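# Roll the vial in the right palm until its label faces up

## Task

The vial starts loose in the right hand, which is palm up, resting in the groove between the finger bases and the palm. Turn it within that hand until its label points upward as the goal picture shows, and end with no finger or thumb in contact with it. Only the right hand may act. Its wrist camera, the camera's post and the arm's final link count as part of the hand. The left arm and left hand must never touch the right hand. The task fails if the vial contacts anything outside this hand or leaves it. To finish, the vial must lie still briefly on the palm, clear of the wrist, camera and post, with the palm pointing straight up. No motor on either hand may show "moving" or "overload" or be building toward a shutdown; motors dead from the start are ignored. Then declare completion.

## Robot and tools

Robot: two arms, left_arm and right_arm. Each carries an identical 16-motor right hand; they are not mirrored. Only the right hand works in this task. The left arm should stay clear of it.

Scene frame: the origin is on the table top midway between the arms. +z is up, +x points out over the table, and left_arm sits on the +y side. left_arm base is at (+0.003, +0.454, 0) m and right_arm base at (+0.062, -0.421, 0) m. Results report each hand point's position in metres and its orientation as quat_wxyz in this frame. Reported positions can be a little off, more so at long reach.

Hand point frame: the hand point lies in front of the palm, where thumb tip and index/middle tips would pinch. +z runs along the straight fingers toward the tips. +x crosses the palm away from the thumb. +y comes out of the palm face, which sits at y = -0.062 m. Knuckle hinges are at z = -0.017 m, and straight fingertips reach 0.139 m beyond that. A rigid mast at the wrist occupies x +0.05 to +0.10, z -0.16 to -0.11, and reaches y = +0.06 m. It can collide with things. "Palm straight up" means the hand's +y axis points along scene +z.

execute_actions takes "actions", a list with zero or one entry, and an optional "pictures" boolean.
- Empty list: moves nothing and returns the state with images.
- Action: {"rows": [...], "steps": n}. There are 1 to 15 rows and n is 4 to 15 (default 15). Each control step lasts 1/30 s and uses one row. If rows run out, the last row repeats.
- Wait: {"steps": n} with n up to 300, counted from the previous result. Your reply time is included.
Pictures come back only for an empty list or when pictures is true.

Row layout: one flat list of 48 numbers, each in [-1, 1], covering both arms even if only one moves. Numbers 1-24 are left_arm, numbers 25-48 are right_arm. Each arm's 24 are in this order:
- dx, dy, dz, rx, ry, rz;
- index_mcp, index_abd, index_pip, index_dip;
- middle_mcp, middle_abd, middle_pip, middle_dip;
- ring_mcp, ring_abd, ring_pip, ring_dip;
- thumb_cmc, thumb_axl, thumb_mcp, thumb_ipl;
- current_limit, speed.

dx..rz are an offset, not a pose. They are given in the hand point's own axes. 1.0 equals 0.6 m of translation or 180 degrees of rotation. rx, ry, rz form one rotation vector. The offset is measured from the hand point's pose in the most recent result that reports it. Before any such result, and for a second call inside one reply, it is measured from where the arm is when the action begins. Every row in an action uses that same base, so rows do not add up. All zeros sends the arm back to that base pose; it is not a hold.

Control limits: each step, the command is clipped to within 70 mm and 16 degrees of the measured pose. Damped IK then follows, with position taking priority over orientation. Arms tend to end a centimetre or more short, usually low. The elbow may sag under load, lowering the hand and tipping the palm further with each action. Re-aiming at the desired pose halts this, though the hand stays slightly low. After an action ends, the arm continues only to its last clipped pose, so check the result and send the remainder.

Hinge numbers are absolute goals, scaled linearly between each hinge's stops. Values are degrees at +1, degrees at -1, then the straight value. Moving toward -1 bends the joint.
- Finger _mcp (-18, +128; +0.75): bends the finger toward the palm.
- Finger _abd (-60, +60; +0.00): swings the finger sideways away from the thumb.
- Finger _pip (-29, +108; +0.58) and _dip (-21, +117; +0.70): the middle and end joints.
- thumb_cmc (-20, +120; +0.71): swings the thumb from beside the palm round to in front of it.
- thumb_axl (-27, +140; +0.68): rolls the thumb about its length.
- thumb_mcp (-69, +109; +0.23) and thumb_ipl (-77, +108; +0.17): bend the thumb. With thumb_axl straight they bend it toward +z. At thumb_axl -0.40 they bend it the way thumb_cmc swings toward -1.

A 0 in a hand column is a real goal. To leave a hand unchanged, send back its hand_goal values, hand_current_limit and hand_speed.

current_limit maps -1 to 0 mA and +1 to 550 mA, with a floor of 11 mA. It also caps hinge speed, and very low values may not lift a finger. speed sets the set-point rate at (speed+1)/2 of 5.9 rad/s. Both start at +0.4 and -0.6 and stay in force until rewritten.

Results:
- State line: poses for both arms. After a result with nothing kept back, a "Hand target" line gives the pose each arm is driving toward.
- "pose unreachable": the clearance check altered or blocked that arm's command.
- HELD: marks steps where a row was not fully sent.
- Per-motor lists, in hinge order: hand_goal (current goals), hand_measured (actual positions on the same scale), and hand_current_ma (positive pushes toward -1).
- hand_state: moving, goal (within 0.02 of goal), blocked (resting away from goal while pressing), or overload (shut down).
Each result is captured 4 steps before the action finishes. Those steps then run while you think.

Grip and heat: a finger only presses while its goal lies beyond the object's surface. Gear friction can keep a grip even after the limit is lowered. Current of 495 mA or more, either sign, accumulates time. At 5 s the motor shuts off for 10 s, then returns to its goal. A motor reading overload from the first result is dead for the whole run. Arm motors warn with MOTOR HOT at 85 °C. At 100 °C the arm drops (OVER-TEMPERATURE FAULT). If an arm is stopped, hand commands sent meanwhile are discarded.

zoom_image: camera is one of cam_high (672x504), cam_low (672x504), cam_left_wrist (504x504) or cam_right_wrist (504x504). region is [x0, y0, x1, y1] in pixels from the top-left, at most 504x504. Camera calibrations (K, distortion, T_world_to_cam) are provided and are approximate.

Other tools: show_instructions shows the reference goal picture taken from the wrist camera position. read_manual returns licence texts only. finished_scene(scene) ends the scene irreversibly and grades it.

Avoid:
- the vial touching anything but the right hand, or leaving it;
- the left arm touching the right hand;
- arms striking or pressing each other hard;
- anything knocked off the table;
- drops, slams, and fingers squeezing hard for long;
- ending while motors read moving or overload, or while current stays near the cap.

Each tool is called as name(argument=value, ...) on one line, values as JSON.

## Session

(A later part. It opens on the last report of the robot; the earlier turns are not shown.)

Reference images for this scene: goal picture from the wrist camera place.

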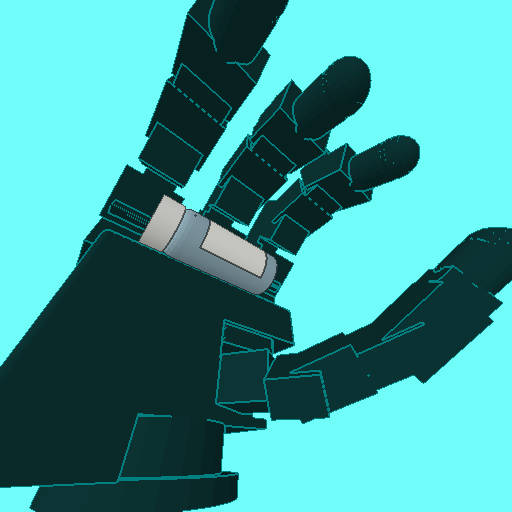

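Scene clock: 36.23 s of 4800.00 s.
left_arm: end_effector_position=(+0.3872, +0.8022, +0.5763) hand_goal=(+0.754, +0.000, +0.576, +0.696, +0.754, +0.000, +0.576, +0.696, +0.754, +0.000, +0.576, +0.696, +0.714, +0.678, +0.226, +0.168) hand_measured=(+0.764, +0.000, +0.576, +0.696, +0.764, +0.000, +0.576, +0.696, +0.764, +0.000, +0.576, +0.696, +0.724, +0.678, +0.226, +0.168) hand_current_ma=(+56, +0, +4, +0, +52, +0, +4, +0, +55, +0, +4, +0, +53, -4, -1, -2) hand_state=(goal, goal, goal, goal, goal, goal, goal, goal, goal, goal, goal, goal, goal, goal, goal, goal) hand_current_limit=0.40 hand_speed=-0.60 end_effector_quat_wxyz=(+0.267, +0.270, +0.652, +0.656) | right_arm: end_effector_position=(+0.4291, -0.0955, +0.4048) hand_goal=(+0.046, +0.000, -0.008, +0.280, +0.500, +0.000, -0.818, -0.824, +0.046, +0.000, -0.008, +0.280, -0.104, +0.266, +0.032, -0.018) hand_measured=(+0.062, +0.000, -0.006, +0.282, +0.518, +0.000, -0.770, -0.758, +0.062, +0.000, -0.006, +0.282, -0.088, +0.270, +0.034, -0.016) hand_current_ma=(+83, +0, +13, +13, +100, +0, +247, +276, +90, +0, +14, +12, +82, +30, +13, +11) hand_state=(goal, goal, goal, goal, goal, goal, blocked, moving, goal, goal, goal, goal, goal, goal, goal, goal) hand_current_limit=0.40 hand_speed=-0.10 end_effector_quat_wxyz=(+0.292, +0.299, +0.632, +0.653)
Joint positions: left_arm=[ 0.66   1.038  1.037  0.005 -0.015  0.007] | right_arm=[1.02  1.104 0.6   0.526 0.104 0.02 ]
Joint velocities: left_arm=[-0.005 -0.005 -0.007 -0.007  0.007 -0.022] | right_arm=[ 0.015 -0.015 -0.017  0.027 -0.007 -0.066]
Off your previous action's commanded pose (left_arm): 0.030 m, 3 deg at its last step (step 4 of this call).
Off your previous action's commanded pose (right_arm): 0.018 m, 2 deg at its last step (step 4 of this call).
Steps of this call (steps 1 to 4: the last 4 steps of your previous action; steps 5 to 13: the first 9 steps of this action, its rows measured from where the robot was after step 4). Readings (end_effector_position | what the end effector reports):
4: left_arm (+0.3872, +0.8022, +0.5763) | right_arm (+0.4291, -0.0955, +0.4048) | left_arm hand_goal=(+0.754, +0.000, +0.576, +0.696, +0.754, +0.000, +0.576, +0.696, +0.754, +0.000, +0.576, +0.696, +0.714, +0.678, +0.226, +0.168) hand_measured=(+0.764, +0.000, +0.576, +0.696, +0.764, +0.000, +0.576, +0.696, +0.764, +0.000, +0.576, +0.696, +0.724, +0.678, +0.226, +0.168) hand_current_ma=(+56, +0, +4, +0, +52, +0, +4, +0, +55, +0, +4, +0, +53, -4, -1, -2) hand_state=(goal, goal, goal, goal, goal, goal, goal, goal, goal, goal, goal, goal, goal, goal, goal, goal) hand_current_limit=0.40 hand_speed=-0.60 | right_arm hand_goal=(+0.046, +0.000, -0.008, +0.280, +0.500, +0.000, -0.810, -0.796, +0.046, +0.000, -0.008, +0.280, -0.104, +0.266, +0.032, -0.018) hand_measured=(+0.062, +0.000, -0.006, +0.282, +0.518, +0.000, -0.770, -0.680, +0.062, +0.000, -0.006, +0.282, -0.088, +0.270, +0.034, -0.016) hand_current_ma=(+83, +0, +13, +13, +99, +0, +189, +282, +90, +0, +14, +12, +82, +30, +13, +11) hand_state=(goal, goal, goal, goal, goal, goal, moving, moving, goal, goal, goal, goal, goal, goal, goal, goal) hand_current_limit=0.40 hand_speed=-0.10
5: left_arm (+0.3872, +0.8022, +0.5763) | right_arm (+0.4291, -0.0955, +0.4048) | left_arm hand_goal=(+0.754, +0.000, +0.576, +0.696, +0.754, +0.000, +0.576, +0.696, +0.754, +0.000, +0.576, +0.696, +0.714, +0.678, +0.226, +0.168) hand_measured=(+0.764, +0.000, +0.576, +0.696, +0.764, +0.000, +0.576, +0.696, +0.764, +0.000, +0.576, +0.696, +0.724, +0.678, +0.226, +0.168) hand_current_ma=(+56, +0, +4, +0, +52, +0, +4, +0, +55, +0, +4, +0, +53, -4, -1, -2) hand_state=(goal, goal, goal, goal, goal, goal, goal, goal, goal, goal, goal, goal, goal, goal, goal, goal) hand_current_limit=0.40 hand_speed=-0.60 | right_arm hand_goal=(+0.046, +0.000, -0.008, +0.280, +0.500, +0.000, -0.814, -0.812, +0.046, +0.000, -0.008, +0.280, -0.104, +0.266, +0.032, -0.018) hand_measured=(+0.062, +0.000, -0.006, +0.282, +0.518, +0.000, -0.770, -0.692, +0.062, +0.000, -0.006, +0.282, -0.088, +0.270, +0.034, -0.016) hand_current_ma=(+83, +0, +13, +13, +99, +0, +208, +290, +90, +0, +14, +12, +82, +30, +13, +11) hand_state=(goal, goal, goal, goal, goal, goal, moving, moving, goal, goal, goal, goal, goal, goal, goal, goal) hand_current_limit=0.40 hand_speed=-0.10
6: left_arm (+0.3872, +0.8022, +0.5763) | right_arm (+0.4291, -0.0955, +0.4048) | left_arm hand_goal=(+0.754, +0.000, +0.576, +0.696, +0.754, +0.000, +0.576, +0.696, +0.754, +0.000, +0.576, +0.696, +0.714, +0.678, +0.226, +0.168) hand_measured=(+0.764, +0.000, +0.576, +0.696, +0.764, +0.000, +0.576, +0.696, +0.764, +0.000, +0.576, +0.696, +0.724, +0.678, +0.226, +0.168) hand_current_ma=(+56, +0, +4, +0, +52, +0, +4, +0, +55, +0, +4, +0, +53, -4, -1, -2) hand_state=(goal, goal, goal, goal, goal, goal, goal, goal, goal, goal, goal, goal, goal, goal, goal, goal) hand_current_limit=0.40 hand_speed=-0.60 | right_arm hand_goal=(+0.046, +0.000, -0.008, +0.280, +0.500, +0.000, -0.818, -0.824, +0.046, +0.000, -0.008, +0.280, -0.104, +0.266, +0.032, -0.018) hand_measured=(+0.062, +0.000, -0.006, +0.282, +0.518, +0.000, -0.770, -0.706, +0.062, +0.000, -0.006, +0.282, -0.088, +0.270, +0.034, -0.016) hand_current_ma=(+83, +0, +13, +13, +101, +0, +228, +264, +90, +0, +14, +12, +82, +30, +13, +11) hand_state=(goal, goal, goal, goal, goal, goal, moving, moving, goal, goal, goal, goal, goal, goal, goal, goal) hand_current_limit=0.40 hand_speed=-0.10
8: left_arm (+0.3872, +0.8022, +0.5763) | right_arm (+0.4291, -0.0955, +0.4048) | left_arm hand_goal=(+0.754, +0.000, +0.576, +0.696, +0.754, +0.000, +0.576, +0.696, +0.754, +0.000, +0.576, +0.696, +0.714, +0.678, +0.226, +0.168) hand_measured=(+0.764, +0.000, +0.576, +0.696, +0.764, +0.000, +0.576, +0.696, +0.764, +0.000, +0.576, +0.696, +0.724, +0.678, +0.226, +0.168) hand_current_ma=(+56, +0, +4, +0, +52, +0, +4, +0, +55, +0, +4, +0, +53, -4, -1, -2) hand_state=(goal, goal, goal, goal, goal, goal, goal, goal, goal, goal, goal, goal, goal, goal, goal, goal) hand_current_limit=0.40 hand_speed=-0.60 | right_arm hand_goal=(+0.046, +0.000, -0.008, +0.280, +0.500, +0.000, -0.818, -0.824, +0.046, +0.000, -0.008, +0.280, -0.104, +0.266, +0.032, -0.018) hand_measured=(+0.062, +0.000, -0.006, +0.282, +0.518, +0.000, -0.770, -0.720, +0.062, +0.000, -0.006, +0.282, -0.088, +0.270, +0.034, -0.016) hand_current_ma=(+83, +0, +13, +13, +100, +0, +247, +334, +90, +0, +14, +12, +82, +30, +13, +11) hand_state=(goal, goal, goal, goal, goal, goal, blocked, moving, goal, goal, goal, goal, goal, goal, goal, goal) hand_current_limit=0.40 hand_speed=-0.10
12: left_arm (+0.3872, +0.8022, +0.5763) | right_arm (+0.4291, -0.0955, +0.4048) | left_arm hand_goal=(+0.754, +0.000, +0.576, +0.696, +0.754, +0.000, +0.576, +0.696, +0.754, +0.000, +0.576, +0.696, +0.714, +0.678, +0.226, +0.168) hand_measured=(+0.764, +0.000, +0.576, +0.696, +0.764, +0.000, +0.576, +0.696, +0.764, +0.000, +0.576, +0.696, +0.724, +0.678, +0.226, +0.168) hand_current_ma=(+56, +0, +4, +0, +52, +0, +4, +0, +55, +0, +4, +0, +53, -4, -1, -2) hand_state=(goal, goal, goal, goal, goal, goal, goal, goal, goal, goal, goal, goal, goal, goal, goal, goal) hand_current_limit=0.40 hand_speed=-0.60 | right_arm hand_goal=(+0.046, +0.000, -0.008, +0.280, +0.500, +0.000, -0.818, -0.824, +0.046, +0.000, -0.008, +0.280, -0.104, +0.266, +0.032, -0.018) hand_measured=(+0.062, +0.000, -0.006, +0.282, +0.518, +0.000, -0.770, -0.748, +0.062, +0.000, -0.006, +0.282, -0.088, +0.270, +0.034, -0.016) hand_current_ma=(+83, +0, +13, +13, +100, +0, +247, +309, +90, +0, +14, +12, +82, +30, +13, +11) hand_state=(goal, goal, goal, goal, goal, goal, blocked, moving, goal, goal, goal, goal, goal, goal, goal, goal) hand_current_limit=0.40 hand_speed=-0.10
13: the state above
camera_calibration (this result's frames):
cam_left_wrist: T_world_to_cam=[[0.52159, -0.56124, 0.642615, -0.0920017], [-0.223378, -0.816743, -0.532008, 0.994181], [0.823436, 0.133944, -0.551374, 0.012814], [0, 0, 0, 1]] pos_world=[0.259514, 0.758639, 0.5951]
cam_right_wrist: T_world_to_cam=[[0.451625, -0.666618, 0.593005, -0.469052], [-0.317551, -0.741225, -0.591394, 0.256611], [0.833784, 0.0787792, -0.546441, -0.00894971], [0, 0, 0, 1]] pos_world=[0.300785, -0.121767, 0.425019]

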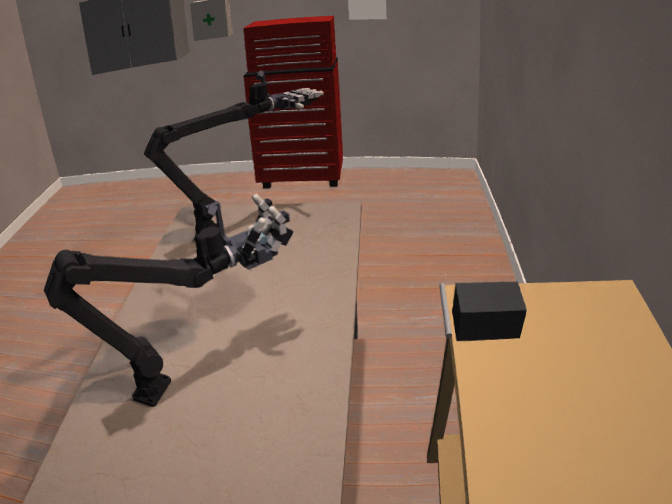

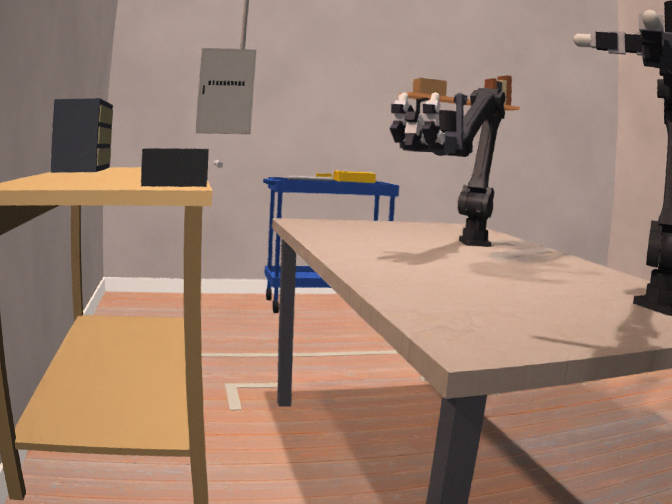

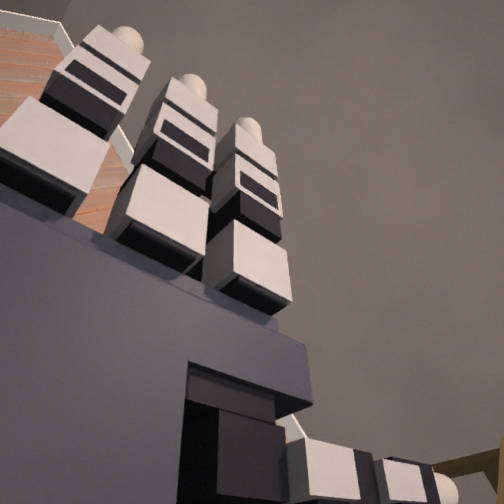

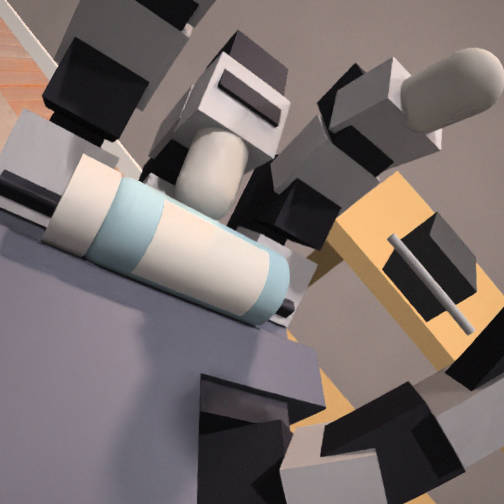

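execute_actions(actions=[{"rows":[[0,0.0478,-0.0124,-0.0166,0,0,0.754,0,0.576,0.696,0.754,0,0.576,0.696,0.754,0,0.576,0.696,0.714,0.678,0.226,0.168,0.4,-0.6,0.0008,0.0303,0.0033,-0.0108,0,0.0011,0.046,0,-0.008,0.28,0.52,0,-0.785,-0.806,0.046,0,-0.008,0.28,-0.104,0.266,0.032,-0.018,0.4,-0.1],[0,0.0478,-0.0124,-0.0166,0,0,0.754,0,0.576,0.696,0.754,0,0.576,0.696,0.754,0,0.576,0.696,0.714,0.678,0.226,0.168,0.4,-0.6,0.0008,0.0303,0.0033,-0.0108,0,0.0011,0.046,0,-0.008,0.28,0.545,0,-0.778,-0.804,0.046,0,-0.008,0.28,-0.104,0.266,0.032,-0.018,0.4,-0.1],[0,0.0478,-0.0124,-0.0166,0,0,0.754,0,0.576,0.696,0.754,0,0.576,0.696,0.754,0,0.576,0.696,0.714,0.678,0.226,0.168,0.4,-0.6,0.0008,0.0303,0.0033,-0.0108,0,0.0011,0.046,0,-0.008,0.28,0.57,0,-0.775,-0.8,0.046,0,-0.008,0.28,-0.104,0.266,0.032,-0.018,0.4,-0.1],[0,0.0478,-0.0124,-0.0166,0,0,0.754,0,0.576,0.696,0.754,0,0.576,0.696,0.754,0,0.576,0.696,0.714,0.678,0.226,0.168,0.4,-0.6,0.0008,0.0303,0.0033,-0.0108,0,0.0011,0.046,0,-0.008,0.28,0.595,0,-0.77,-0.79,0.046,0,-0.008,0.28,-0.104,0.266,0.032,-0.018,0.4,-0.1],[0,0.0478,-0.0124,-0.0166,0,0,0.754,0,0.576,0.696,0.754,0,0.576,0.696,0.754,0,0.576,0.696,0.714,0.678,0.226,0.168,0.4,-0.6,0.0008,0.0303,0.0033,-0.0108,0,0.0011,0.046,0,-0.008,0.28,0.61,0,-0.765,-0.765,0.046,0,-0.008,0.28,-0.104,0.266,0.032,-0.018,0.4,-0.1],[0,0.0478,-0.0124,-0.0166,0,0,0.754,0,0.576,0.696,0.754,0,0.576,0.696,0.754,0,0.576,0.696,0.714,0.678,0.226,0.168,0.4,-0.6,0.0008,0.0303,0.0033,-0.0108,0,0.0011,0.046,0,-0.008,0.28,0.61,0,-0.76,-0.735,0.046,0,-0.008,0.28,-0.104,0.266,0.032,-0.018,0.4,-0.1],[0,0.0478,-0.0124,-0.0166,0,0,0.754,0,0.576,0.696,0.754,0,0.576,0.696,0.754,0,0.576,0.696,0.714,0.678,0.226,0.168,0.4,-0.6,0.0008,0.0303,0.0033,-0.0108,0,0.0011,0.046,0,-0.008,0.28,0.61,0,-0.752,-0.7,0.046,0,-0.008,0.28,-0.104,0.266,0.032,-0.018,0.4,-0.1],[0,0.0478,-0.0124,-0.0166,0,0,0.754,0,0.576,0.696,0.754,0,0.576,0.696,0.754,0,0.576,0.696,0.714,0.678,0.226,0.168,0.4,-0.6,0.0008,0.0303,0.0033,-0.0108,0,0.0011,0.046,0,-0.008,0.28,0.6,0,-0.745,-0.665,0.046,0,-0.008,0.28,-0.104,0.266,0.032,-0.018,0.4,-0.1],[0,0.0478,-0.0124,-0.0166,0,0,0.754,0,0.576,0.696,0.754,0,0.576,0.696,0.754,0,0.576,0.696,0.714,0.678,0.226,0.168,0.4,-0.6,0.0008,0.0303,0.0033,-0.0108,0,0.0011,0.046,0,-0.008,0.28,0.58,0,-0.738,-0.63,0.046,0,-0.008,0.28,-0.104,0.266,0.032,-0.018,0.4,-0.1],[0,0.0478,-0.0124,-0.0166,0,0,0.754,0,0.576,0.696,0.754,0,0.576,0.696,0.754,0,0.576,0.696,0.714,0.678,0.226,0.168,0.4,-0.6,0.0008,0.0303,0.0033,-0.0108,0,0.0011,0.046,0,-0.008,0.28,0.555,0,-0.732,-0.6,0.046,0,-0.008,0.28,-0.104,0.266,0.032,-0.018,0.4,-0.1],[0,0.0478,-0.0124,-0.0166,0,0,0.754,0,0.576,0.696,0.754,0,0.576,0.696,0.754,0,0.576,0.696,0.714,0.678,0.226,0.168,0.4,-0.6,0.0008,0.0303,0.0033,-0.0108,0,0.0011,0.046,0,-0.008,0.28,0.53,0,-0.73,-0.578,0.046,0,-0.008,0.28,-0.104,0.266,0.032,-0.018,0.4,-0.1],[0,0.0478,-0.0124,-0.0166,0,0,0.754,0,0.576,0.696,0.754,0,0.576,0.696,0.754,0,0.576,0.696,0.714,0.678,0.226,0.168,0.4,-0.6,0.0008,0.0303,0.0033,-0.0108,0,0.0011,0.046,0,-0.008,0.28,0.51,0,-0.735,-0.578,0.046,0,-0.008,0.28,-0.104,0.266,0.032,-0.018,0.4,-0.1],[0,0.0478,-0.0124,-0.0166,0,0,0.754,0,0.576,0.696,0.754,0,0.576,0.696,0.754,0,0.576,0.696,0.714,0.678,0.226,0.168,0.4,-0.6,0.0008,0.0303,0.0033,-0.0108,0,0.0011,0.046,0,-0.008,0.28,0.499,0,-0.745,-0.578,0.046,0,-0.008,0.28,-0.104,0.266,0.032,-0.018,0.4,-0.1],[0,0.0478,-0.0124,-0.0166,0,0,0.754,0,0.576,0.696,0.754,0,0.576,0.696,0.754,0,0.576,0.696,0.714,0.678,0.226,0.168,0.4,-0.6,0.0008,0.0303,0.0033,-0.0108,0,0.0011,0.046,0,-0.008,0.28,0.499,0,-0.76,-0.578,0.046,0,-0.008,0.28,-0.104,0.266,0.032,-0.018,0.4,-0.1],[0,0.0478,-0.0124,-0.0166,0,0,0.754,0,0.576,0.696,0.754,0,0.576,0.696,0.754,0,0.576,0.696,0.714,0.678,0.226,0.168,0.4,-0.6,0.0008,0.0303,0.0033,-0.0108,0,0.0011,0.046,0,-0.008,0.28,0.499,0,-0.775,-0.578,0.046,0,-0.008,0.28,-0.104,0.266,0.032,-0.018,0.4,-0.1]],"steps":15}], pictures=true)

zoom_image(camera="cam_right_wrist", region=[40, 130, 320, 340])

execute_actions(actions=[{"rows":[[0,0.0478,-0.0124,-0.0166,0,0,0.754,0,0.576,0.696,0.754,0,0.576,0.696,0.754,0,0.576,0.696,0.714,0.678,0.226,0.168,0.4,-0.6,0.0008,0.0303,0.0033,-0.0108,0,0.0011,0.046,0,-0.008,0.28,0.499,0,-0.79,-0.578,0.046,0,-0.008,0.28,-0.104,0.266,0.032,-0.018,0.4,-0.1],[0,0.0478,-0.0124,-0.0166,0,0,0.754,0,0.576,0.696,0.754,0,0.576,0.696,0.754,0,0.576,0.696,0.714,0.678,0.226,0.168,0.4,-0.6,0.0008,0.0303,0.0033,-0.0108,0,0.0011,0.046,0,-0.008,0.28,0.499,0,-0.803,-0.578,0.046,0,-0.008,0.28,-0.104,0.266,0.032,-0.018,0.4,-0.1],[0,0.0478,-0.0124,-0.0166,0,0,0.754,0,0.576,0.696,0.754,0,0.576,0.696,0.754,0,0.576,0.696,0.714,0.678,0.226,0.168,0.4,-0.6,0.0008,0.0303,0.0033,-0.0108,0,0.0011,0.046,0,-0.008,0.28,0.499,0,-0.811,-0.578,0.046,0,-0.008,0.28,-0.104,0.266,0.032,-0.018,0.4,-0.1],[0,0.0478,-0.0124,-0.0166,0,0,0.754,0,0.576,0.696,0.754,0,0.576,0.696,0.754,0,0.576,0.696,0.714,0.678,0.226,0.168,0.4,-0.6,0.0008,0.0303,0.0033,-0.0108,0,0.0011,0.046,0,-0.008,0.28,0.499,0,-0.814,-0.585,0.046,0,-0.008,0.28,-0.104,0.266,0.032,-0.018,0.4,-0.1],[0,0.0478,-0.0124,-0.0166,0,0,0.754,0,0.576,0.696,0.754,0,0.576,0.696,0.754,0,0.576,0.696,0.714,0.678,0.226,0.168,0.4,-0.6,0.0008,0.0303,0.0033,-0.0108,0,0.0011,0.046,0,-0.008,0.28,0.499,0,-0.812,-0.606,0.046,0,-0.008,0.28,-0.104,0.266,0.032,-0.018,0.4,-0.1],[0,0.0478,-0.0124,-0.0166,0,0,0.754,0,0.576,0.696,0.754,0,0.576,0.696,0.754,0,0.576,0.696,0.714,0.678,0.226,0.168,0.4,-0.6,0.0008,0.0303,0.0033,-0.0108,0,0.0011,0.046,0,-0.008,0.28,0.499,0,-0.81,-0.628,0.046,0,-0.008,0.28,-0.104,0.266,0.032,-0.018,0.4,-0.1],[0,0.0478,-0.0124,-0.0166,0,0,0.754,0,0.576,0.696,0.754,0,0.576,0.696,0.754,0,0.576,0.696,0.714,0.678,0.226,0.168,0.4,-0.6,0.0008,0.0303,0.0033,-0.0108,0,0.0011,0.046,0,-0.008,0.28,0.499,0,-0.808,-0.648,0.046,0,-0.008,0.28,-0.104,0.266,0.032,-0.018,0.4,-0.1],[0,0.0478,-0.0124,-0.0166,0,0,0.754,0,0.576,0.696,0.754,0,0.576,0.696,0.754,0,0.576,0.696,0.714,0.678,0.226,0.168,0.4,-0.6,0.0008,0.0303,0.0033,-0.0108,0,0.0011,0.046,0,-0.008,0.28,0.499,0,-0.806,-0.668,0.046,0,-0.008,0.28,-0.104,0.266,0.032,-0.018,0.4,-0.1],[0,0.0478,-0.0124,-0.0166,0,0,0.754,0,0.576,0.696,0.754,0,0.576,0.696,0.754,0,0.576,0.696,0.714,0.678,0.226,0.168,0.4,-0.6,0.0008,0.0303,0.0033,-0.0108,0,0.0011,0.046,0,-0.008,0.28,0.499,0,-0.805,-0.688,0.046,0,-0.008,0.28,-0.104,0.266,0.032,-0.018,0.4,-0.1],[0,0.0478,-0.0124,-0.0166,0,0,0.754,0,0.576,0.696,0.754,0,0.576,0.696,0.754,0,0.576,0.696,0.714,0.678,0.226,0.168,0.4,-0.6,0.0008,0.0303,0.0033,-0.0108,0,0.0011,0.046,0,-0.008,0.28,0.499,0,-0.805,-0.706,0.046,0,-0.008,0.28,-0.104,0.266,0.032,-0.018,0.4,-0.1],[0,0.0478,-0.0124,-0.0166,0,0,0.754,0,0.576,0.696,0.754,0,0.576,0.696,0.754,0,0.576,0.696,0.714,0.678,0.226,0.168,0.4,-0.6,0.0008,0.0303,0.0033,-0.0108,0,0.0011,0.046,0,-0.008,0.28,0.499,0,-0.805,-0.724,0.046,0,-0.008,0.28,-0.104,0.266,0.032,-0.018,0.4,-0.1],[0,0.0478,-0.0124,-0.0166,0,0,0.754,0,0.576,0.696,0.754,0,0.576,0.696,0.754,0,0.576,0.696,0.714,0.678,0.226,0.168,0.4,-0.6,0.0008,0.0303,0.0033,-0.0108,0,0.0011,0.046,0,-0.008,0.28,0.499,0,-0.805,-0.742,0.046,0,-0.008,0.28,-0.104,0.266,0.032,-0.018,0.4,-0.1],[0,0.0478,-0.0124,-0.0166,0,0,0.754,0,0.576,0.696,0.754,0,0.576,0.696,0.754,0,0.576,0.696,0.714,0.678,0.226,0.168,0.4,-0.6,0.0008,0.0303,0.0033,-0.0108,0,0.0011,0.046,0,-0.008,0.28,0.499,0,-0.805,-0.758,0.046,0,-0.008,0.28,-0.104,0.266,0.032,-0.018,0.4,-0.1],[0,0.0478,-0.0124,-0.0166,0,0,0.754,0,0.576,0.696,0.754,0,0.576,0.696,0.754,0,0.576,0.696,0.714,0.678,0.226,0.168,0.4,-0.6,0.0008,0.0303,0.0033,-0.0108,0,0.0011,0.046,0,-0.008,0.28,0.499,0,-0.805,-0.77,0.046,0,-0.008,0.28,-0.104,0.266,0.032,-0.018,0.4,-0.1]],"steps":15}])

execute_actions(actions=[{"steps":12}], pictures=true)

zoom_image(camera="cam_right_wrist", region=[40, 130, 320, 340])

Scene clock: 39.00 s of 4800.00 s.
left_arm: end_effector_position=(+0.3872, +0.8022, +0.5763) hand_goal=(+0.754, +0.000, +0.576, +0.696, +0.754, +0.000, +0.576, +0.696, +0.754, +0.000, +0.576, +0.696, +0.714, +0.678, +0.226, +0.168) hand_measured=(+0.764, +0.000, +0.576, +0.696, +0.764, +0.000, +0.576, +0.696, +0.764, +0.000, +0.576, +0.696, +0.724, +0.678, +0.226, +0.168) hand_current_ma=(+56, +0, +4, +0, +52, +0, +4, +0, +55, +0, +4, +0, +53, -4, -1, -2) hand_state=(goal, goal, goal, goal, goal, goal, goal, goal, goal, goal, goal, goal, goal, goal, goal, goal) hand_current_limit=0.40 hand_speed=-0.60 end_effector_quat_wxyz=(+0.267, +0.270, +0.652, +0.656) | right_arm: end_effector_position=(+0.4291, -0.0955, +0.4048) hand_goal=(+0.046, +0.000, -0.008, +0.280, +0.530, +0.000, -0.730, -0.578, +0.046, +0.000, -0.008, +0.280, -0.104, +0.266, +0.032, -0.018) hand_measured=(+0.062, +0.000, -0.006, +0.282, +0.604, +0.000, -0.744, -0.650, +0.062, +0.000, -0.006, +0.282, -0.088, +0.270, +0.034, -0.016) hand_current_ma=(+83, +0, +13, +13, +155, +0, -28, -58, +90, +0, +14, +12, +82, +30, +13, +11) hand_state=(goal, goal, goal, goal, moving, goal, moving, moving, goal, goal, goal, goal, goal, goal, goal, goal) hand_current_limit=0.40 hand_speed=-0.10 end_effector_quat_wxyz=(+0.292, +0.299, +0.632, +0.653)
Joint positions: left_arm=[ 0.66   1.038  1.037  0.005 -0.015  0.007] | right_arm=[1.02  1.104 0.6   0.526 0.104 0.02 ]
Joint velocities: left_arm=[-0.024 -0.015 -0.002 -0.007 -0.051 -0.022] | right_arm=[-0.005 -0.005 -0.017 -0.002  0.095 -0.007]
Off your previous action's commanded pose (left_arm): 0.030 m, 3 deg at its last step (step 4 of this call).
Off your previous action's commanded pose (right_arm): 0.018 m, 2 deg at its last step (step 4 of this call).
Steps of this call (steps 1 to 4: the last 4 steps of your previous action; steps 5 to 72: nothing new was sent; steps 73 to 83: the first 11 steps of this action). Readings (end_effector_position | what the end effector reports):
73: left_arm (+0.3872, +0.8022, +0.5763) | right_arm (+0.4291, -0.0955, +0.4048) | left_arm hand_goal=(+0.754, +0.000, +0.576, +0.696, +0.754, +0.000, +0.576, +0.696, +0.754, +0.000, +0.576, +0.696, +0.714, +0.678, +0.226, +0.168) hand_measured=(+0.764, +0.000, +0.576, +0.696, +0.764, +0.000, +0.576, +0.696, +0.764, +0.000, +0.576, +0.696, +0.724, +0.678, +0.226, +0.168) hand_current_ma=(+56, +0, +4, +0, +52, +0, +4, +0, +55, +0, +4, +0, +53, -4, -1, -2) hand_state=(goal, goal, goal, goal, goal, goal, goal, goal, goal, goal, goal, goal, goal, goal, goal, goal) hand_current_limit=0.40 hand_speed=-0.60 | right_arm hand_goal=(+0.046, +0.000, -0.008, +0.280, +0.520, +0.000, -0.784, -0.806, +0.046, +0.000, -0.008, +0.280, -0.104, +0.266, +0.032, -0.018) hand_measured=(+0.062, +0.000, -0.006, +0.282, +0.518, +0.000, -0.774, -0.800, +0.062, +0.000, -0.006, +0.282, -0.088, +0.270, +0.034, -0.016) hand_current_ma=(+83, +0, +13, +13, +100, +0, +221, +126, +90, +0, +14, +12, +82, +30, +13, +11) hand_state=(goal, goal, goal, goal, moving, goal, moving, moving, goal, goal, goal, goal, goal, goal, goal, goal) hand_current_limit=0.40 hand_speed=-0.10
74: left_arm (+0.3872, +0.8022, +0.5763) | right_arm (+0.4291, -0.0955, +0.4048) | left_arm hand_goal=(+0.754, +0.000, +0.576, +0.696, +0.754, +0.000, +0.576, +0.696, +0.754, +0.000, +0.576, +0.696, +0.714, +0.678, +0.226, +0.168) hand_measured=(+0.764, +0.000, +0.576, +0.696, +0.764, +0.000, +0.576, +0.696, +0.764, +0.000, +0.576, +0.696, +0.724, +0.678, +0.226, +0.168) hand_current_ma=(+56, +0, +4, +0, +52, +0, +4, +0, +55, +0, +4, +0, +53, -4, -1, -2) hand_state=(goal, goal, goal, goal, goal, goal, goal, goal, goal, goal, goal, goal, goal, goal, goal, goal) hand_current_limit=0.40 hand_speed=-0.60 | right_arm hand_goal=(+0.046, +0.000, -0.008, +0.280, +0.546, +0.000, -0.778, -0.804, +0.046, +0.000, -0.008, +0.280, -0.104, +0.266, +0.032, -0.018) hand_measured=(+0.062, +0.000, -0.006, +0.282, +0.520, +0.000, -0.774, -0.800, +0.062, +0.000, -0.006, +0.282, -0.088, +0.270, +0.034, -0.016) hand_current_ma=(+83, +0, +13, +13, +19, +0, +55, +31, +90, +0, +14, +12, +82, +30, +13, +11) hand_state=(goal, goal, goal, goal, moving, goal, moving, moving, goal, goal, goal, goal, goal, goal, goal, goal) hand_current_limit=0.40 hand_speed=-0.10
76: left_arm (+0.3872, +0.8022, +0.5763) | right_arm (+0.4291, -0.0955, +0.4048) | left_arm hand_goal=(+0.754, +0.000, +0.576, +0.696, +0.754, +0.000, +0.576, +0.696, +0.754, +0.000, +0.576, +0.696, +0.714, +0.678, +0.226, +0.168) hand_measured=(+0.764, +0.000, +0.576, +0.696, +0.764, +0.000, +0.576, +0.696, +0.764, +0.000, +0.576, +0.696, +0.724, +0.678, +0.226, +0.168) hand_current_ma=(+56, +0, +4, +0, +52, +0, +4, +0, +55, +0, +4, +0, +53, -4, -1, -2) hand_state=(goal, goal, goal, goal, goal, goal, goal, goal, goal, goal, goal, goal, goal, goal, goal, goal) hand_current_limit=0.40 hand_speed=-0.60 | right_arm hand_goal=(+0.046, +0.000, -0.008, +0.280, +0.596, +0.000, -0.770, -0.790, +0.046, +0.000, -0.008, +0.280, -0.104, +0.266, +0.032, -0.018) hand_measured=(+0.062, +0.000, -0.006, +0.282, +0.544, +0.000, -0.772, -0.800, +0.062, +0.000, -0.006, +0.282, -0.088, +0.270, +0.034, -0.016) hand_current_ma=(+83, +0, +13, +13, -8, +0, +5, +2, +90, +0, +14, +12, +82, +30, +13, +11) hand_state=(goal, goal, goal, goal, moving, goal, moving, moving, goal, goal, goal, goal, goal, goal, goal, goal) hand_current_limit=0.40 hand_speed=-0.10
80: left_arm (+0.3872, +0.8022, +0.5763) | right_arm (+0.4291, -0.0955, +0.4048) | left_arm hand_goal=(+0.754, +0.000, +0.576, +0.696, +0.754, +0.000, +0.576, +0.696, +0.754, +0.000, +0.576, +0.696, +0.714, +0.678, +0.226, +0.168) hand_measured=(+0.764, +0.000, +0.576, +0.696, +0.764, +0.000, +0.576, +0.696, +0.764, +0.000, +0.576, +0.696, +0.724, +0.678, +0.226, +0.168) hand_current_ma=(+56, +0, +4, +0, +52, +0, +4, +0, +55, +0, +4, +0, +53, -4, -1, -2) hand_state=(goal, goal, goal, goal, goal, goal, goal, goal, goal, goal, goal, goal, goal, goal, goal, goal) hand_current_limit=0.40 hand_speed=-0.60 | right_arm hand_goal=(+0.046, +0.000, -0.008, +0.280, +0.600, +0.000, -0.744, -0.664, +0.046, +0.000, -0.008, +0.280, -0.104, +0.266, +0.032, -0.018) hand_measured=(+0.062, +0.000, -0.006, +0.282, +0.614, +0.000, -0.766, -0.750, +0.062, +0.000, -0.006, +0.282, -0.088, +0.270, +0.034, -0.016) hand_current_ma=(+83, +0, +13, +13, +41, +0, -36, -77, +90, +0, +14, +12, +82, +30, +13, +11) hand_state=(goal, goal, goal, goal, moving, goal, moving, moving, goal, goal, goal, goal, goal, goal, goal, goal) hand_current_limit=0.40 hand_speed=-0.10
83: the state above
camera_calibration (this result's frames):
cam_left_wrist: T_world_to_cam=[[0.52159, -0.56124, 0.642615, -0.0920017], [-0.223378, -0.816743, -0.532008, 0.994181], [0.823436, 0.133944, -0.551374, 0.012814], [0, 0, 0, 1]] pos_world=[0.259514, 0.758639, 0.5951]
cam_right_wrist: T_world_to_cam=[[0.451625, -0.666618, 0.593005, -0.469052], [-0.317551, -0.741225, -0.591394, 0.256611], [0.833784, 0.0787792, -0.546441, -0.00894971], [0, 0, 0, 1]] pos_world=[0.300785, -0.121767, 0.425019]

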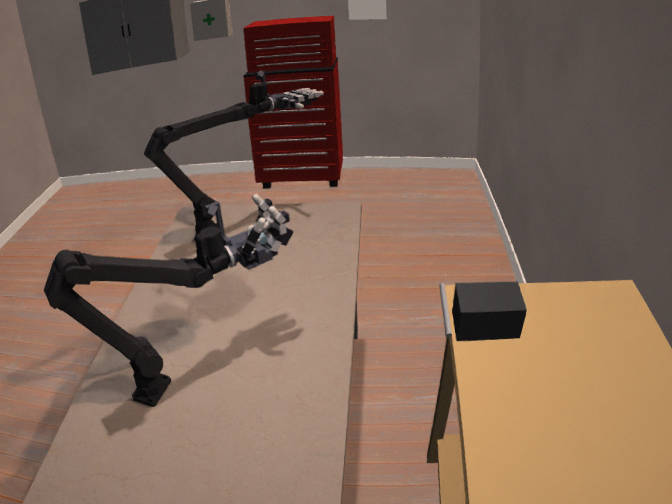

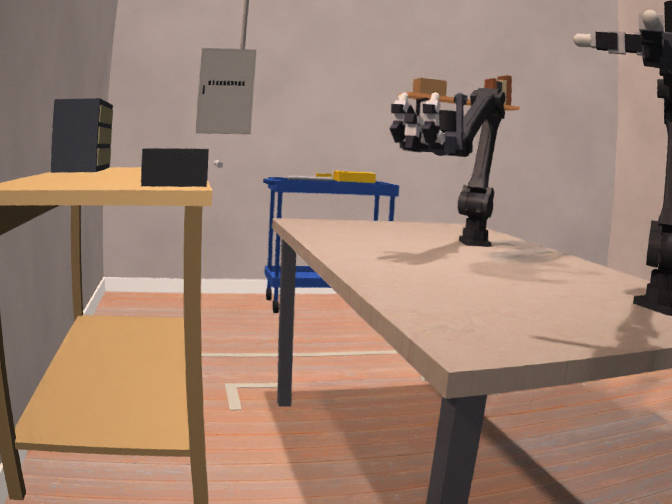

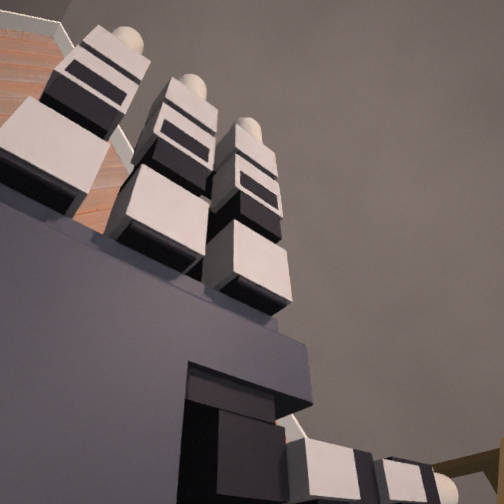

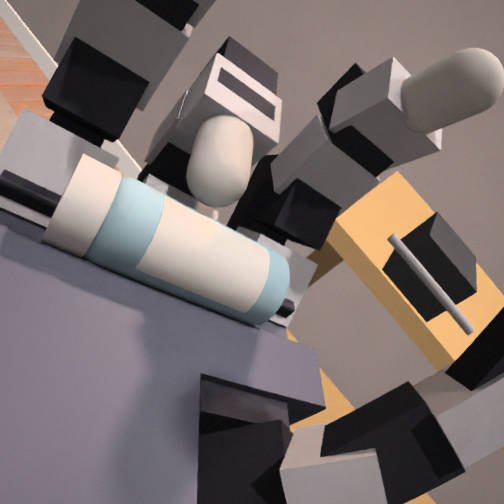

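Region (40, 130, 320, 340) of cam_right_wrist's 504x504 image, scaled by 1.800, with more detail than that image has; it fills the top 378 rows of this view, and the rest is white.

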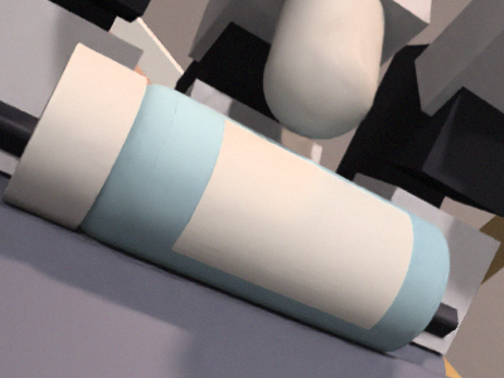

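Scene clock: 39.50 s of 4800.00 s.
left_arm: end_effector_position=(+0.3872, +0.8022, +0.5763) hand_goal=(+0.754, +0.000, +0.576, +0.696, +0.754, +0.000, +0.576, +0.696, +0.754, +0.000, +0.576, +0.696, +0.714, +0.678, +0.226, +0.168) hand_measured=(+0.764, +0.000, +0.576, +0.696, +0.764, +0.000, +0.576, +0.696, +0.764, +0.000, +0.576, +0.696, +0.724, +0.678, +0.226, +0.168) hand_current_ma=(+56, +0, +4, +0, +52, +0, +4, +0, +55, +0, +4, +0, +53, -4, -1, -2) hand_state=(goal, goal, goal, goal, goal, goal, goal, goal, goal, goal, goal, goal, goal, goal, goal, goal) hand_current_limit=0.40 hand_speed=-0.60 end_effector_quat_wxyz=(+0.267, +0.270, +0.652, +0.656) | right_arm: end_effector_position=(+0.4291, -0.0955, +0.4048) hand_goal=(+0.046, +0.000, -0.008, +0.280, +0.500, +0.000, -0.804, -0.724, +0.046, +0.000, -0.008, +0.280, -0.104, +0.266, +0.032, -0.018) hand_measured=(+0.062, +0.000, -0.006, +0.282, +0.518, +0.000, -0.778, -0.630, +0.062, +0.000, -0.006, +0.282, -0.088, +0.270, +0.034, -0.016) hand_current_ma=(+83, +0, +13, +13, +99, +0, +145, +266, +90, +0, +14, +12, +82, +30, +13, +11) hand_state=(goal, goal, goal, goal, goal, goal, moving, moving, goal, goal, goal, goal, goal, goal, goal, goal) hand_current_limit=0.40 hand_speed=-0.10 end_effector_quat_wxyz=(+0.292, +0.299, +0.632, +0.653)
Joint positions: left_arm=[ 0.66   1.038  1.037  0.005 -0.015  0.007] | right_arm=[1.02  1.104 0.6   0.526 0.104 0.02 ]
Joint velocities: left_arm=[0.005 0.005 0.002 0.002 0.007 0.022] | right_arm=[ 0.005 -0.005  0.022 -0.002  0.051 -0.051]
Off your previous action's commanded pose (left_arm): 0.030 m, 3 deg at its last step (step 4 of this call).
Off your previous action's commanded pose (right_arm): 0.018 m, 2 deg at its last step (step 4 of this call).
Steps of this call (steps 1 to 4: the last 4 steps of your previous action; steps 5 to 15: the first 11 steps of this action, its rows measured from where the robot was after step 4). Readings (end_effector_position | what the end effector reports):
4: left_arm (+0.3872, +0.8022, +0.5763) | right_arm (+0.4291, -0.0955, +0.4048) | left_arm hand_goal=(+0.754, +0.000, +0.576, +0.696, +0.754, +0.000, +0.576, +0.696, +0.754, +0.000, +0.576, +0.696, +0.714, +0.678, +0.226, +0.168) hand_measured=(+0.764, +0.000, +0.576, +0.696, +0.764, +0.000, +0.576, +0.696, +0.764, +0.000, +0.576, +0.696, +0.724, +0.678, +0.226, +0.168) hand_current_ma=(+56, +0, +4, +0, +52, +0, +4, +0, +55, +0, +4, +0, +53, -4, -1, -2) hand_state=(goal, goal, goal, goal, goal, goal, goal, goal, goal, goal, goal, goal, goal, goal, goal, goal) hand_current_limit=0.40 hand_speed=-0.60 | right_arm hand_goal=(+0.046, +0.000, -0.008, +0.280, +0.500, +0.000, -0.774, -0.578, +0.046, +0.000, -0.008, +0.280, -0.104, +0.266, +0.032, -0.018) hand_measured=(+0.062, +0.000, -0.006, +0.282, +0.526, +0.000, -0.742, -0.584, +0.062, +0.000, -0.006, +0.282, -0.088, +0.270, +0.034, -0.016) hand_current_ma=(+83, +0, +13, +13, +77, +0, +38, -18, +90, +0, +14, +12, +82, +30, +13, +11) hand_state=(goal, goal, goal, goal, moving, goal, moving, moving, goal, goal, goal, goal, goal, goal, goal, goal) hand_current_limit=0.40 hand_speed=-0.10
5: left_arm (+0.3872, +0.8022, +0.5763) | right_arm (+0.4291, -0.0955, +0.4048) | left_arm hand_goal=(+0.754, +0.000, +0.576, +0.696, +0.754, +0.000, +0.576, +0.696, +0.754, +0.000, +0.576, +0.696, +0.714, +0.678, +0.226, +0.168) hand_measured=(+0.764, +0.000, +0.576, +0.696, +0.764, +0.000, +0.576, +0.696, +0.764, +0.000, +0.576, +0.696, +0.724, +0.678, +0.226, +0.168) hand_current_ma=(+56, +0, +4, +0, +52, +0, +4, +0, +55, +0, +4, +0, +53, -4, -1, -2) hand_state=(goal, goal, goal, goal, goal, goal, goal, goal, goal, goal, goal, goal, goal, goal, goal, goal) hand_current_limit=0.40 hand_speed=-0.60 | right_arm hand_goal=(+0.046, +0.000, -0.008, +0.280, +0.500, +0.000, -0.790, -0.578, +0.046, +0.000, -0.008, +0.280, -0.104, +0.266, +0.032, -0.018) hand_measured=(+0.062, +0.000, -0.006, +0.282, +0.520, +0.000, -0.754, -0.582, +0.062, +0.000, -0.006, +0.282, -0.088, +0.270, +0.034, -0.016) hand_current_ma=(+83, +0, +13, +13, +91, +0, +27, -21, +90, +0, +14, +12, +82, +30, +13, +11) hand_state=(goal, goal, goal, goal, moving, goal, moving, moving, goal, goal, goal, goal, goal, goal, goal, goal) hand_current_limit=0.40 hand_speed=-0.10
6: left_arm (+0.3872, +0.8022, +0.5763) | right_arm (+0.4291, -0.0955, +0.4048) | left_arm hand_goal=(+0.754, +0.000, +0.576, +0.696, +0.754, +0.000, +0.576, +0.696, +0.754, +0.000, +0.576, +0.696, +0.714, +0.678, +0.226, +0.168) hand_measured=(+0.764, +0.000, +0.576, +0.696, +0.764, +0.000, +0.576, +0.696, +0.764, +0.000, +0.576, +0.696, +0.724, +0.678, +0.226, +0.168) hand_current_ma=(+56, +0, +4, +0, +52, +0, +4, +0, +55, +0, +4, +0, +53, -4, -1, -2) hand_state=(goal, goal, goal, goal, goal, goal, goal, goal, goal, goal, goal, goal, goal, goal, goal, goal) hand_current_limit=0.40 hand_speed=-0.60 | right_arm hand_goal=(+0.046, +0.000, -0.008, +0.280, +0.500, +0.000, -0.802, -0.578, +0.046, +0.000, -0.008, +0.280, -0.104, +0.266, +0.032, -0.018) hand_measured=(+0.062, +0.000, -0.006, +0.282, +0.518, +0.000, -0.766, -0.582, +0.062, +0.000, -0.006, +0.282, -0.088, +0.270, +0.034, -0.016) hand_current_ma=(+83, +0, +13, +13, +97, +0, +30, -22, +90, +0, +14, +12, +82, +30, +13, +11) hand_state=(goal, goal, goal, goal, moving, goal, moving, goal, goal, goal, goal, goal, goal, goal, goal, goal) hand_current_limit=0.40 hand_speed=-0.10
8: left_arm (+0.3872, +0.8022, +0.5763) | right_arm (+0.4291, -0.0955, +0.4048) | left_arm hand_goal=(+0.754, +0.000, +0.576, +0.696, +0.754, +0.000, +0.576, +0.696, +0.754, +0.000, +0.576, +0.696, +0.714, +0.678, +0.226, +0.168) hand_measured=(+0.764, +0.000, +0.576, +0.696, +0.764, +0.000, +0.576, +0.696, +0.764, +0.000, +0.576, +0.696, +0.724, +0.678, +0.226, +0.168) hand_current_ma=(+56, +0, +4, +0, +52, +0, +4, +0, +55, +0, +4, +0, +53, -4, -1, -2) hand_state=(goal, goal, goal, goal, goal, goal, goal, goal, goal, goal, goal, goal, goal, goal, goal, goal) hand_current_limit=0.40 hand_speed=-0.60 | right_arm hand_goal=(+0.046, +0.000, -0.008, +0.280, +0.500, +0.000, -0.814, -0.584, +0.046, +0.000, -0.008, +0.280, -0.104, +0.266, +0.032, -0.018) hand_measured=(+0.062, +0.000, -0.006, +0.282, +0.518, +0.000, -0.788, -0.580, +0.062, +0.000, -0.006, +0.282, -0.088, +0.270, +0.034, -0.016) hand_current_ma=(+83, +0, +13, +13, +99, +0, +115, +11, +90, +0, +14, +12, +82, +30, +13, +11) hand_state=(goal, goal, goal, goal, goal, goal, moving, moving, goal, goal, goal, goal, goal, goal, goal, goal) hand_current_limit=0.40 hand_speed=-0.10
12: left_arm (+0.3872, +0.8022, +0.5763) | right_arm (+0.4291, -0.0955, +0.4048) | left_arm hand_goal=(+0.754, +0.000, +0.576, +0.696, +0.754, +0.000, +0.576, +0.696, +0.754, +0.000, +0.576, +0.696, +0.714, +0.678, +0.226, +0.168) hand_measured=(+0.764, +0.000, +0.576, +0.696, +0.764, +0.000, +0.576, +0.696, +0.764, +0.000, +0.576, +0.696, +0.724, +0.678, +0.226, +0.168) hand_current_ma=(+56, +0, +4, +0, +52, +0, +4, +0, +55, +0, +4, +0, +53, -4, -1, -2) hand_state=(goal, goal, goal, goal, goal, goal, goal, goal, goal, goal, goal, goal, goal, goal, goal, goal) hand_current_limit=0.40 hand_speed=-0.60 | right_arm hand_goal=(+0.046, +0.000, -0.008, +0.280, +0.500, +0.000, -0.806, -0.668, +0.046, +0.000, -0.008, +0.280, -0.104, +0.266, +0.032, -0.018) hand_measured=(+0.062, +0.000, -0.006, +0.282, +0.518, +0.000, -0.788, -0.590, +0.062, +0.000, -0.006, +0.282, -0.088, +0.270, +0.034, -0.016) hand_current_ma=(+83, +0, +13, +13, +99, +0, +113, +243, +90, +0, +14, +12, +82, +30, +13, +11) hand_state=(goal, goal, goal, goal, goal, goal, moving, moving, goal, goal, goal, goal, goal, goal, goal, goal) hand_current_limit=0.40 hand_speed=-0.10
15: the state above

Scene clock: 39.90 s of 4800.00 s.
left_arm: end_effector_position=(+0.3872, +0.8022, +0.5763) hand_goal=(+0.754, +0.000, +0.576, +0.696, +0.754, +0.000, +0.576, +0.696, +0.754, +0.000, +0.576, +0.696, +0.714, +0.678, +0.226, +0.168) hand_measured=(+0.764, +0.000, +0.576, +0.696, +0.764, +0.000, +0.576, +0.696, +0.764, +0.000, +0.576, +0.696, +0.724, +0.678, +0.226, +0.168) hand_current_ma=(+56, +0, +4, +0, +52, +0, +4, +0, +55, +0, +4, +0, +53, -4, -1, -2) hand_state=(goal, goal, goal, goal, goal, goal, goal, goal, goal, goal, goal, goal, goal, goal, goal, goal) hand_current_limit=0.40 hand_speed=-0.60 end_effector_quat_wxyz=(+0.267, +0.270, +0.652, +0.656) | right_arm: end_effector_position=(+0.4291, -0.0955, +0.4048) hand_goal=(+0.046, +0.000, -0.008, +0.280, +0.500, +0.000, -0.804, -0.770, +0.046, +0.000, -0.008, +0.280, -0.104, +0.266, +0.032, -0.018) hand_measured=(+0.062, +0.000, -0.006, +0.282, +0.518, +0.000, -0.768, -0.716, +0.062, +0.000, -0.006, +0.282, -0.088, +0.270, +0.034, -0.016) hand_current_ma=(+83, +0, +13, +13, +99, +0, +185, +277, +90, +0, +14, +12, +82, +30, +13, +11) hand_state=(goal, goal, goal, goal, goal, goal, blocked, blocked, goal, goal, goal, goal, goal, goal, goal, goal) hand_current_limit=0.40 hand_speed=-0.10 end_effector_quat_wxyz=(+0.292, +0.299, +0.632, +0.653)
Joint positions: left_arm=[ 0.66   1.038  1.037  0.005 -0.015  0.007] | right_arm=[1.02  1.104 0.6   0.526 0.104 0.02 ]
Joint velocities: left_arm=[-0.005 -0.005 -0.007 -0.017  0.007 -0.022] | right_arm=[-0.015 -0.005  0.002  0.012  0.007  0.022]
Hand target (left_arm): +0.381, +0.796, +0.604; +0.273, +0.263, +0.635, +0.673
Hand target (right_arm): +0.430, -0.095, +0.423; +0.295, +0.296, +0.620, +0.664
Off the commanded pose (left_arm): 0.030 m, 3 deg.
Off the commanded pose (right_arm): 0.018 m, 2 deg.
Kept back: nothing.
Steps of this call (steps 1 to 4: the last 4 steps of your previous action; steps 5 to 12: nothing new was sent). Readings (end_effector_position | what the end effector reports):
1: left_arm (+0.3872, +0.8022, +0.5763) | right_arm (+0.4291, -0.0955, +0.4048) | left_arm hand_goal=(+0.754, +0.000, +0.576, +0.696, +0.754, +0.000, +0.576, +0.696, +0.754, +0.000, +0.576, +0.696, +0.714, +0.678, +0.226, +0.168) hand_measured=(+0.764, +0.000, +0.576, +0.696, +0.764, +0.000, +0.576, +0.696, +0.764, +0.000, +0.576, +0.696, +0.724, +0.678, +0.226, +0.168) hand_current_ma=(+56, +0, +4, +0, +52, +0, +4, +0, +55, +0, +4, +0, +53, -4, -1, -2) hand_state=(goal, goal, goal, goal, goal, goal, goal, goal, goal, goal, goal, goal, goal, goal, goal, goal) hand_current_limit=0.40 hand_speed=-0.60 | right_arm hand_goal=(+0.046, +0.000, -0.008, +0.280, +0.500, +0.000, -0.804, -0.742, +0.046, +0.000, -0.008, +0.280, -0.104, +0.266, +0.032, -0.018) hand_measured=(+0.062, +0.000, -0.006, +0.282, +0.518, +0.000, -0.776, -0.644, +0.062, +0.000, -0.006, +0.282, -0.088, +0.270, +0.034, -0.016) hand_current_ma=(+83, +0, +13, +13, +99, +0, +157, +278, +90, +0, +14, +12, +82, +30, +13, +11) hand_state=(goal, goal, goal, goal, goal, goal, moving, moving, goal, goal, goal, goal, goal, goal, goal, goal) hand_current_limit=0.40 hand_speed=-0.10
2: left_arm (+0.3872, +0.8022, +0.5763) | right_arm (+0.4291, -0.0955, +0.4048) | left_arm hand_goal=(+0.754, +0.000, +0.576, +0.696, +0.754, +0.000, +0.576, +0.696, +0.754, +0.000, +0.576, +0.696, +0.714, +0.678, +0.226, +0.168) hand_measured=(+0.764, +0.000, +0.576, +0.696, +0.764, +0.000, +0.576, +0.696, +0.764, +0.000, +0.576, +0.696, +0.724, +0.678, +0.226, +0.168) hand_current_ma=(+56, +0, +4, +0, +52, +0, +4, +0, +55, +0, +4, +0, +53, -4, -1, -2) hand_state=(goal, goal, goal, goal, goal, goal, goal, goal, goal, goal, goal, goal, goal, goal, goal, goal) hand_current_limit=0.40 hand_speed=-0.60 | right_arm hand_goal=(+0.046, +0.000, -0.008, +0.280, +0.500, +0.000, -0.804, -0.758, +0.046, +0.000, -0.008, +0.280, -0.104, +0.266, +0.032, -0.018) hand_measured=(+0.062, +0.000, -0.006, +0.282, +0.518, +0.000, -0.774, -0.656, +0.062, +0.000, -0.006, +0.282, -0.088, +0.270, +0.034, -0.016) hand_current_ma=(+83, +0, +13, +13, +99, +0, +165, +287, +90, +0, +14, +12, +82, +30, +13, +11) hand_state=(goal, goal, goal, goal, goal, goal, moving, moving, goal, goal, goal, goal, goal, goal, goal, goal) hand_current_limit=0.40 hand_speed=-0.10
4: left_arm (+0.3872, +0.8022, +0.5763) | right_arm (+0.4291, -0.0955, +0.4048) | left_arm hand_goal=(+0.754, +0.000, +0.576, +0.696, +0.754, +0.000, +0.576, +0.696, +0.754, +0.000, +0.576, +0.696, +0.714, +0.678, +0.226, +0.168) hand_measured=(+0.764, +0.000, +0.576, +0.696, +0.764, +0.000, +0.576, +0.696, +0.764, +0.000, +0.576, +0.696, +0.724, +0.678, +0.226, +0.168) hand_current_ma=(+56, +0, +4, +0, +52, +0, +4, +0, +55, +0, +4, +0, +53, -4, -1, -2) hand_state=(goal, goal, goal, goal, goal, goal, goal, goal, goal, goal, goal, goal, goal, goal, goal, goal) hand_current_limit=0.40 hand_speed=-0.60 | right_arm hand_goal=(+0.046, +0.000, -0.008, +0.280, +0.500, +0.000, -0.804, -0.770, +0.046, +0.000, -0.008, +0.280, -0.104, +0.266, +0.032, -0.018) hand_measured=(+0.062, +0.000, -0.006, +0.282, +0.518, +0.000, -0.772, -0.678, +0.062, +0.000, -0.006, +0.282, -0.088, +0.270, +0.034, -0.016) hand_current_ma=(+83, +0, +13, +13, +99, +0, +178, +296, +90, +0, +14, +12, +82, +30, +13, +11) hand_state=(goal, goal, goal, goal, goal, goal, moving, moving, goal, goal, goal, goal, goal, goal, goal, goal) hand_current_limit=0.40 hand_speed=-0.10
8: left_arm (+0.3872, +0.8022, +0.5763) | right_arm (+0.4291, -0.0955, +0.4048) | left_arm hand_goal=(+0.754, +0.000, +0.576, +0.696, +0.754, +0.000, +0.576, +0.696, +0.754, +0.000, +0.576, +0.696, +0.714, +0.678, +0.226, +0.168) hand_measured=(+0.764, +0.000, +0.576, +0.696, +0.764, +0.000, +0.576, +0.696, +0.764, +0.000, +0.576, +0.696, +0.724, +0.678, +0.226, +0.168) hand_current_ma=(+56, +0, +4, +0, +52, +0, +4, +0, +55, +0, +4, +0, +53, -4, -1, -2) hand_state=(goal, goal, goal, goal, goal, goal, goal, goal, goal, goal, goal, goal, goal, goal, goal, goal) hand_current_limit=0.40 hand_speed=-0.60 | right_arm hand_goal=(+0.046, +0.000, -0.008, +0.280, +0.500, +0.000, -0.804, -0.770, +0.046, +0.000, -0.008, +0.280, -0.104, +0.266, +0.032, -0.018) hand_measured=(+0.062, +0.000, -0.006, +0.282, +0.518, +0.000, -0.768, -0.712, +0.062, +0.000, -0.006, +0.282, -0.088, +0.270, +0.034, -0.016) hand_current_ma=(+83, +0, +13, +13, +99, +0, +185, +274, +90, +0, +14, +12, +82, +30, +13, +11) hand_state=(goal, goal, goal, goal, goal, goal, blocked, moving, goal, goal, goal, goal, goal, goal, goal, goal) hand_current_limit=0.40 hand_speed=-0.10
12: the state above
camera_calibration (this result's frames):
cam_left_wrist: T_world_to_cam=[[0.52159, -0.56124, 0.642615, -0.0920017], [-0.223378, -0.816743, -0.532008, 0.994181], [0.823436, 0.133944, -0.551374, 0.012814], [0, 0, 0, 1]] pos_world=[0.259514, 0.758639, 0.5951]
cam_right_wrist: T_world_to_cam=[[0.451625, -0.666618, 0.593005, -0.469052], [-0.317551, -0.741225, -0.591394, 0.256611], [0.833784, 0.0787792, -0.546441, -0.00894971], [0, 0, 0, 1]] pos_world=[0.300785, -0.121767, 0.425019]

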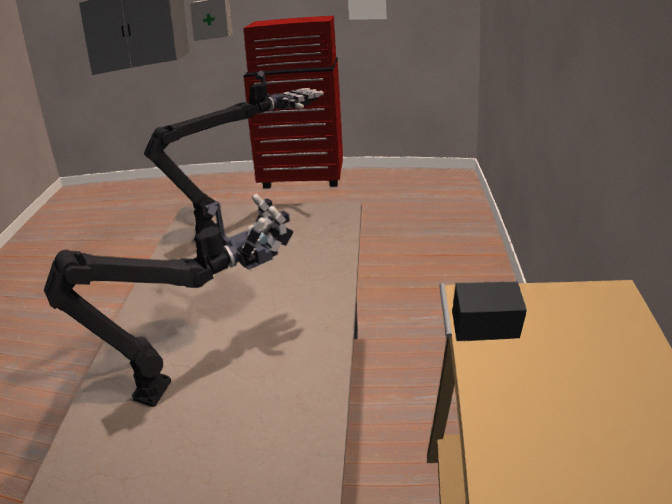

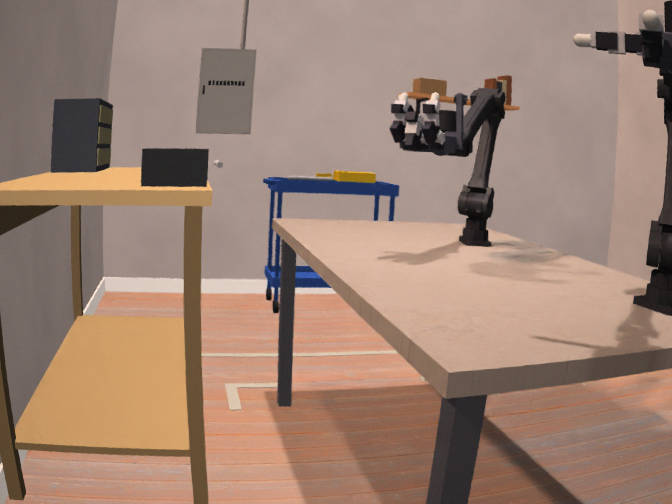

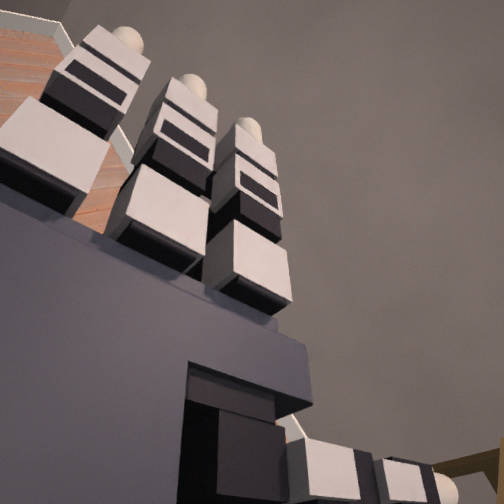

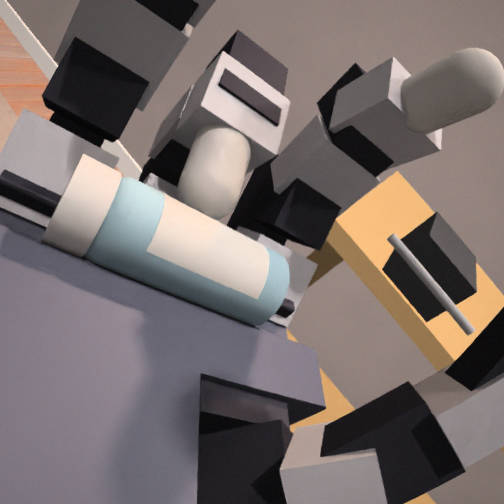

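Region (40, 130, 320, 340) of cam_right_wrist's 504x504 image, scaled by 1.800, with more detail than that image has; it fills the top 378 rows of this view, and the rest is white.

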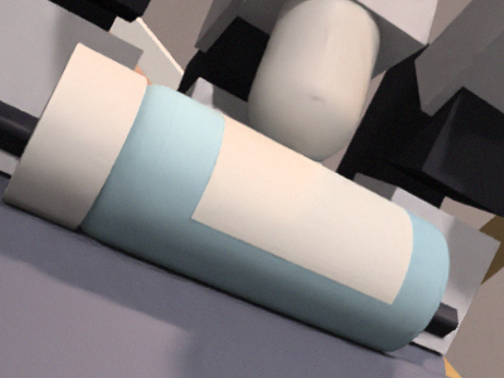

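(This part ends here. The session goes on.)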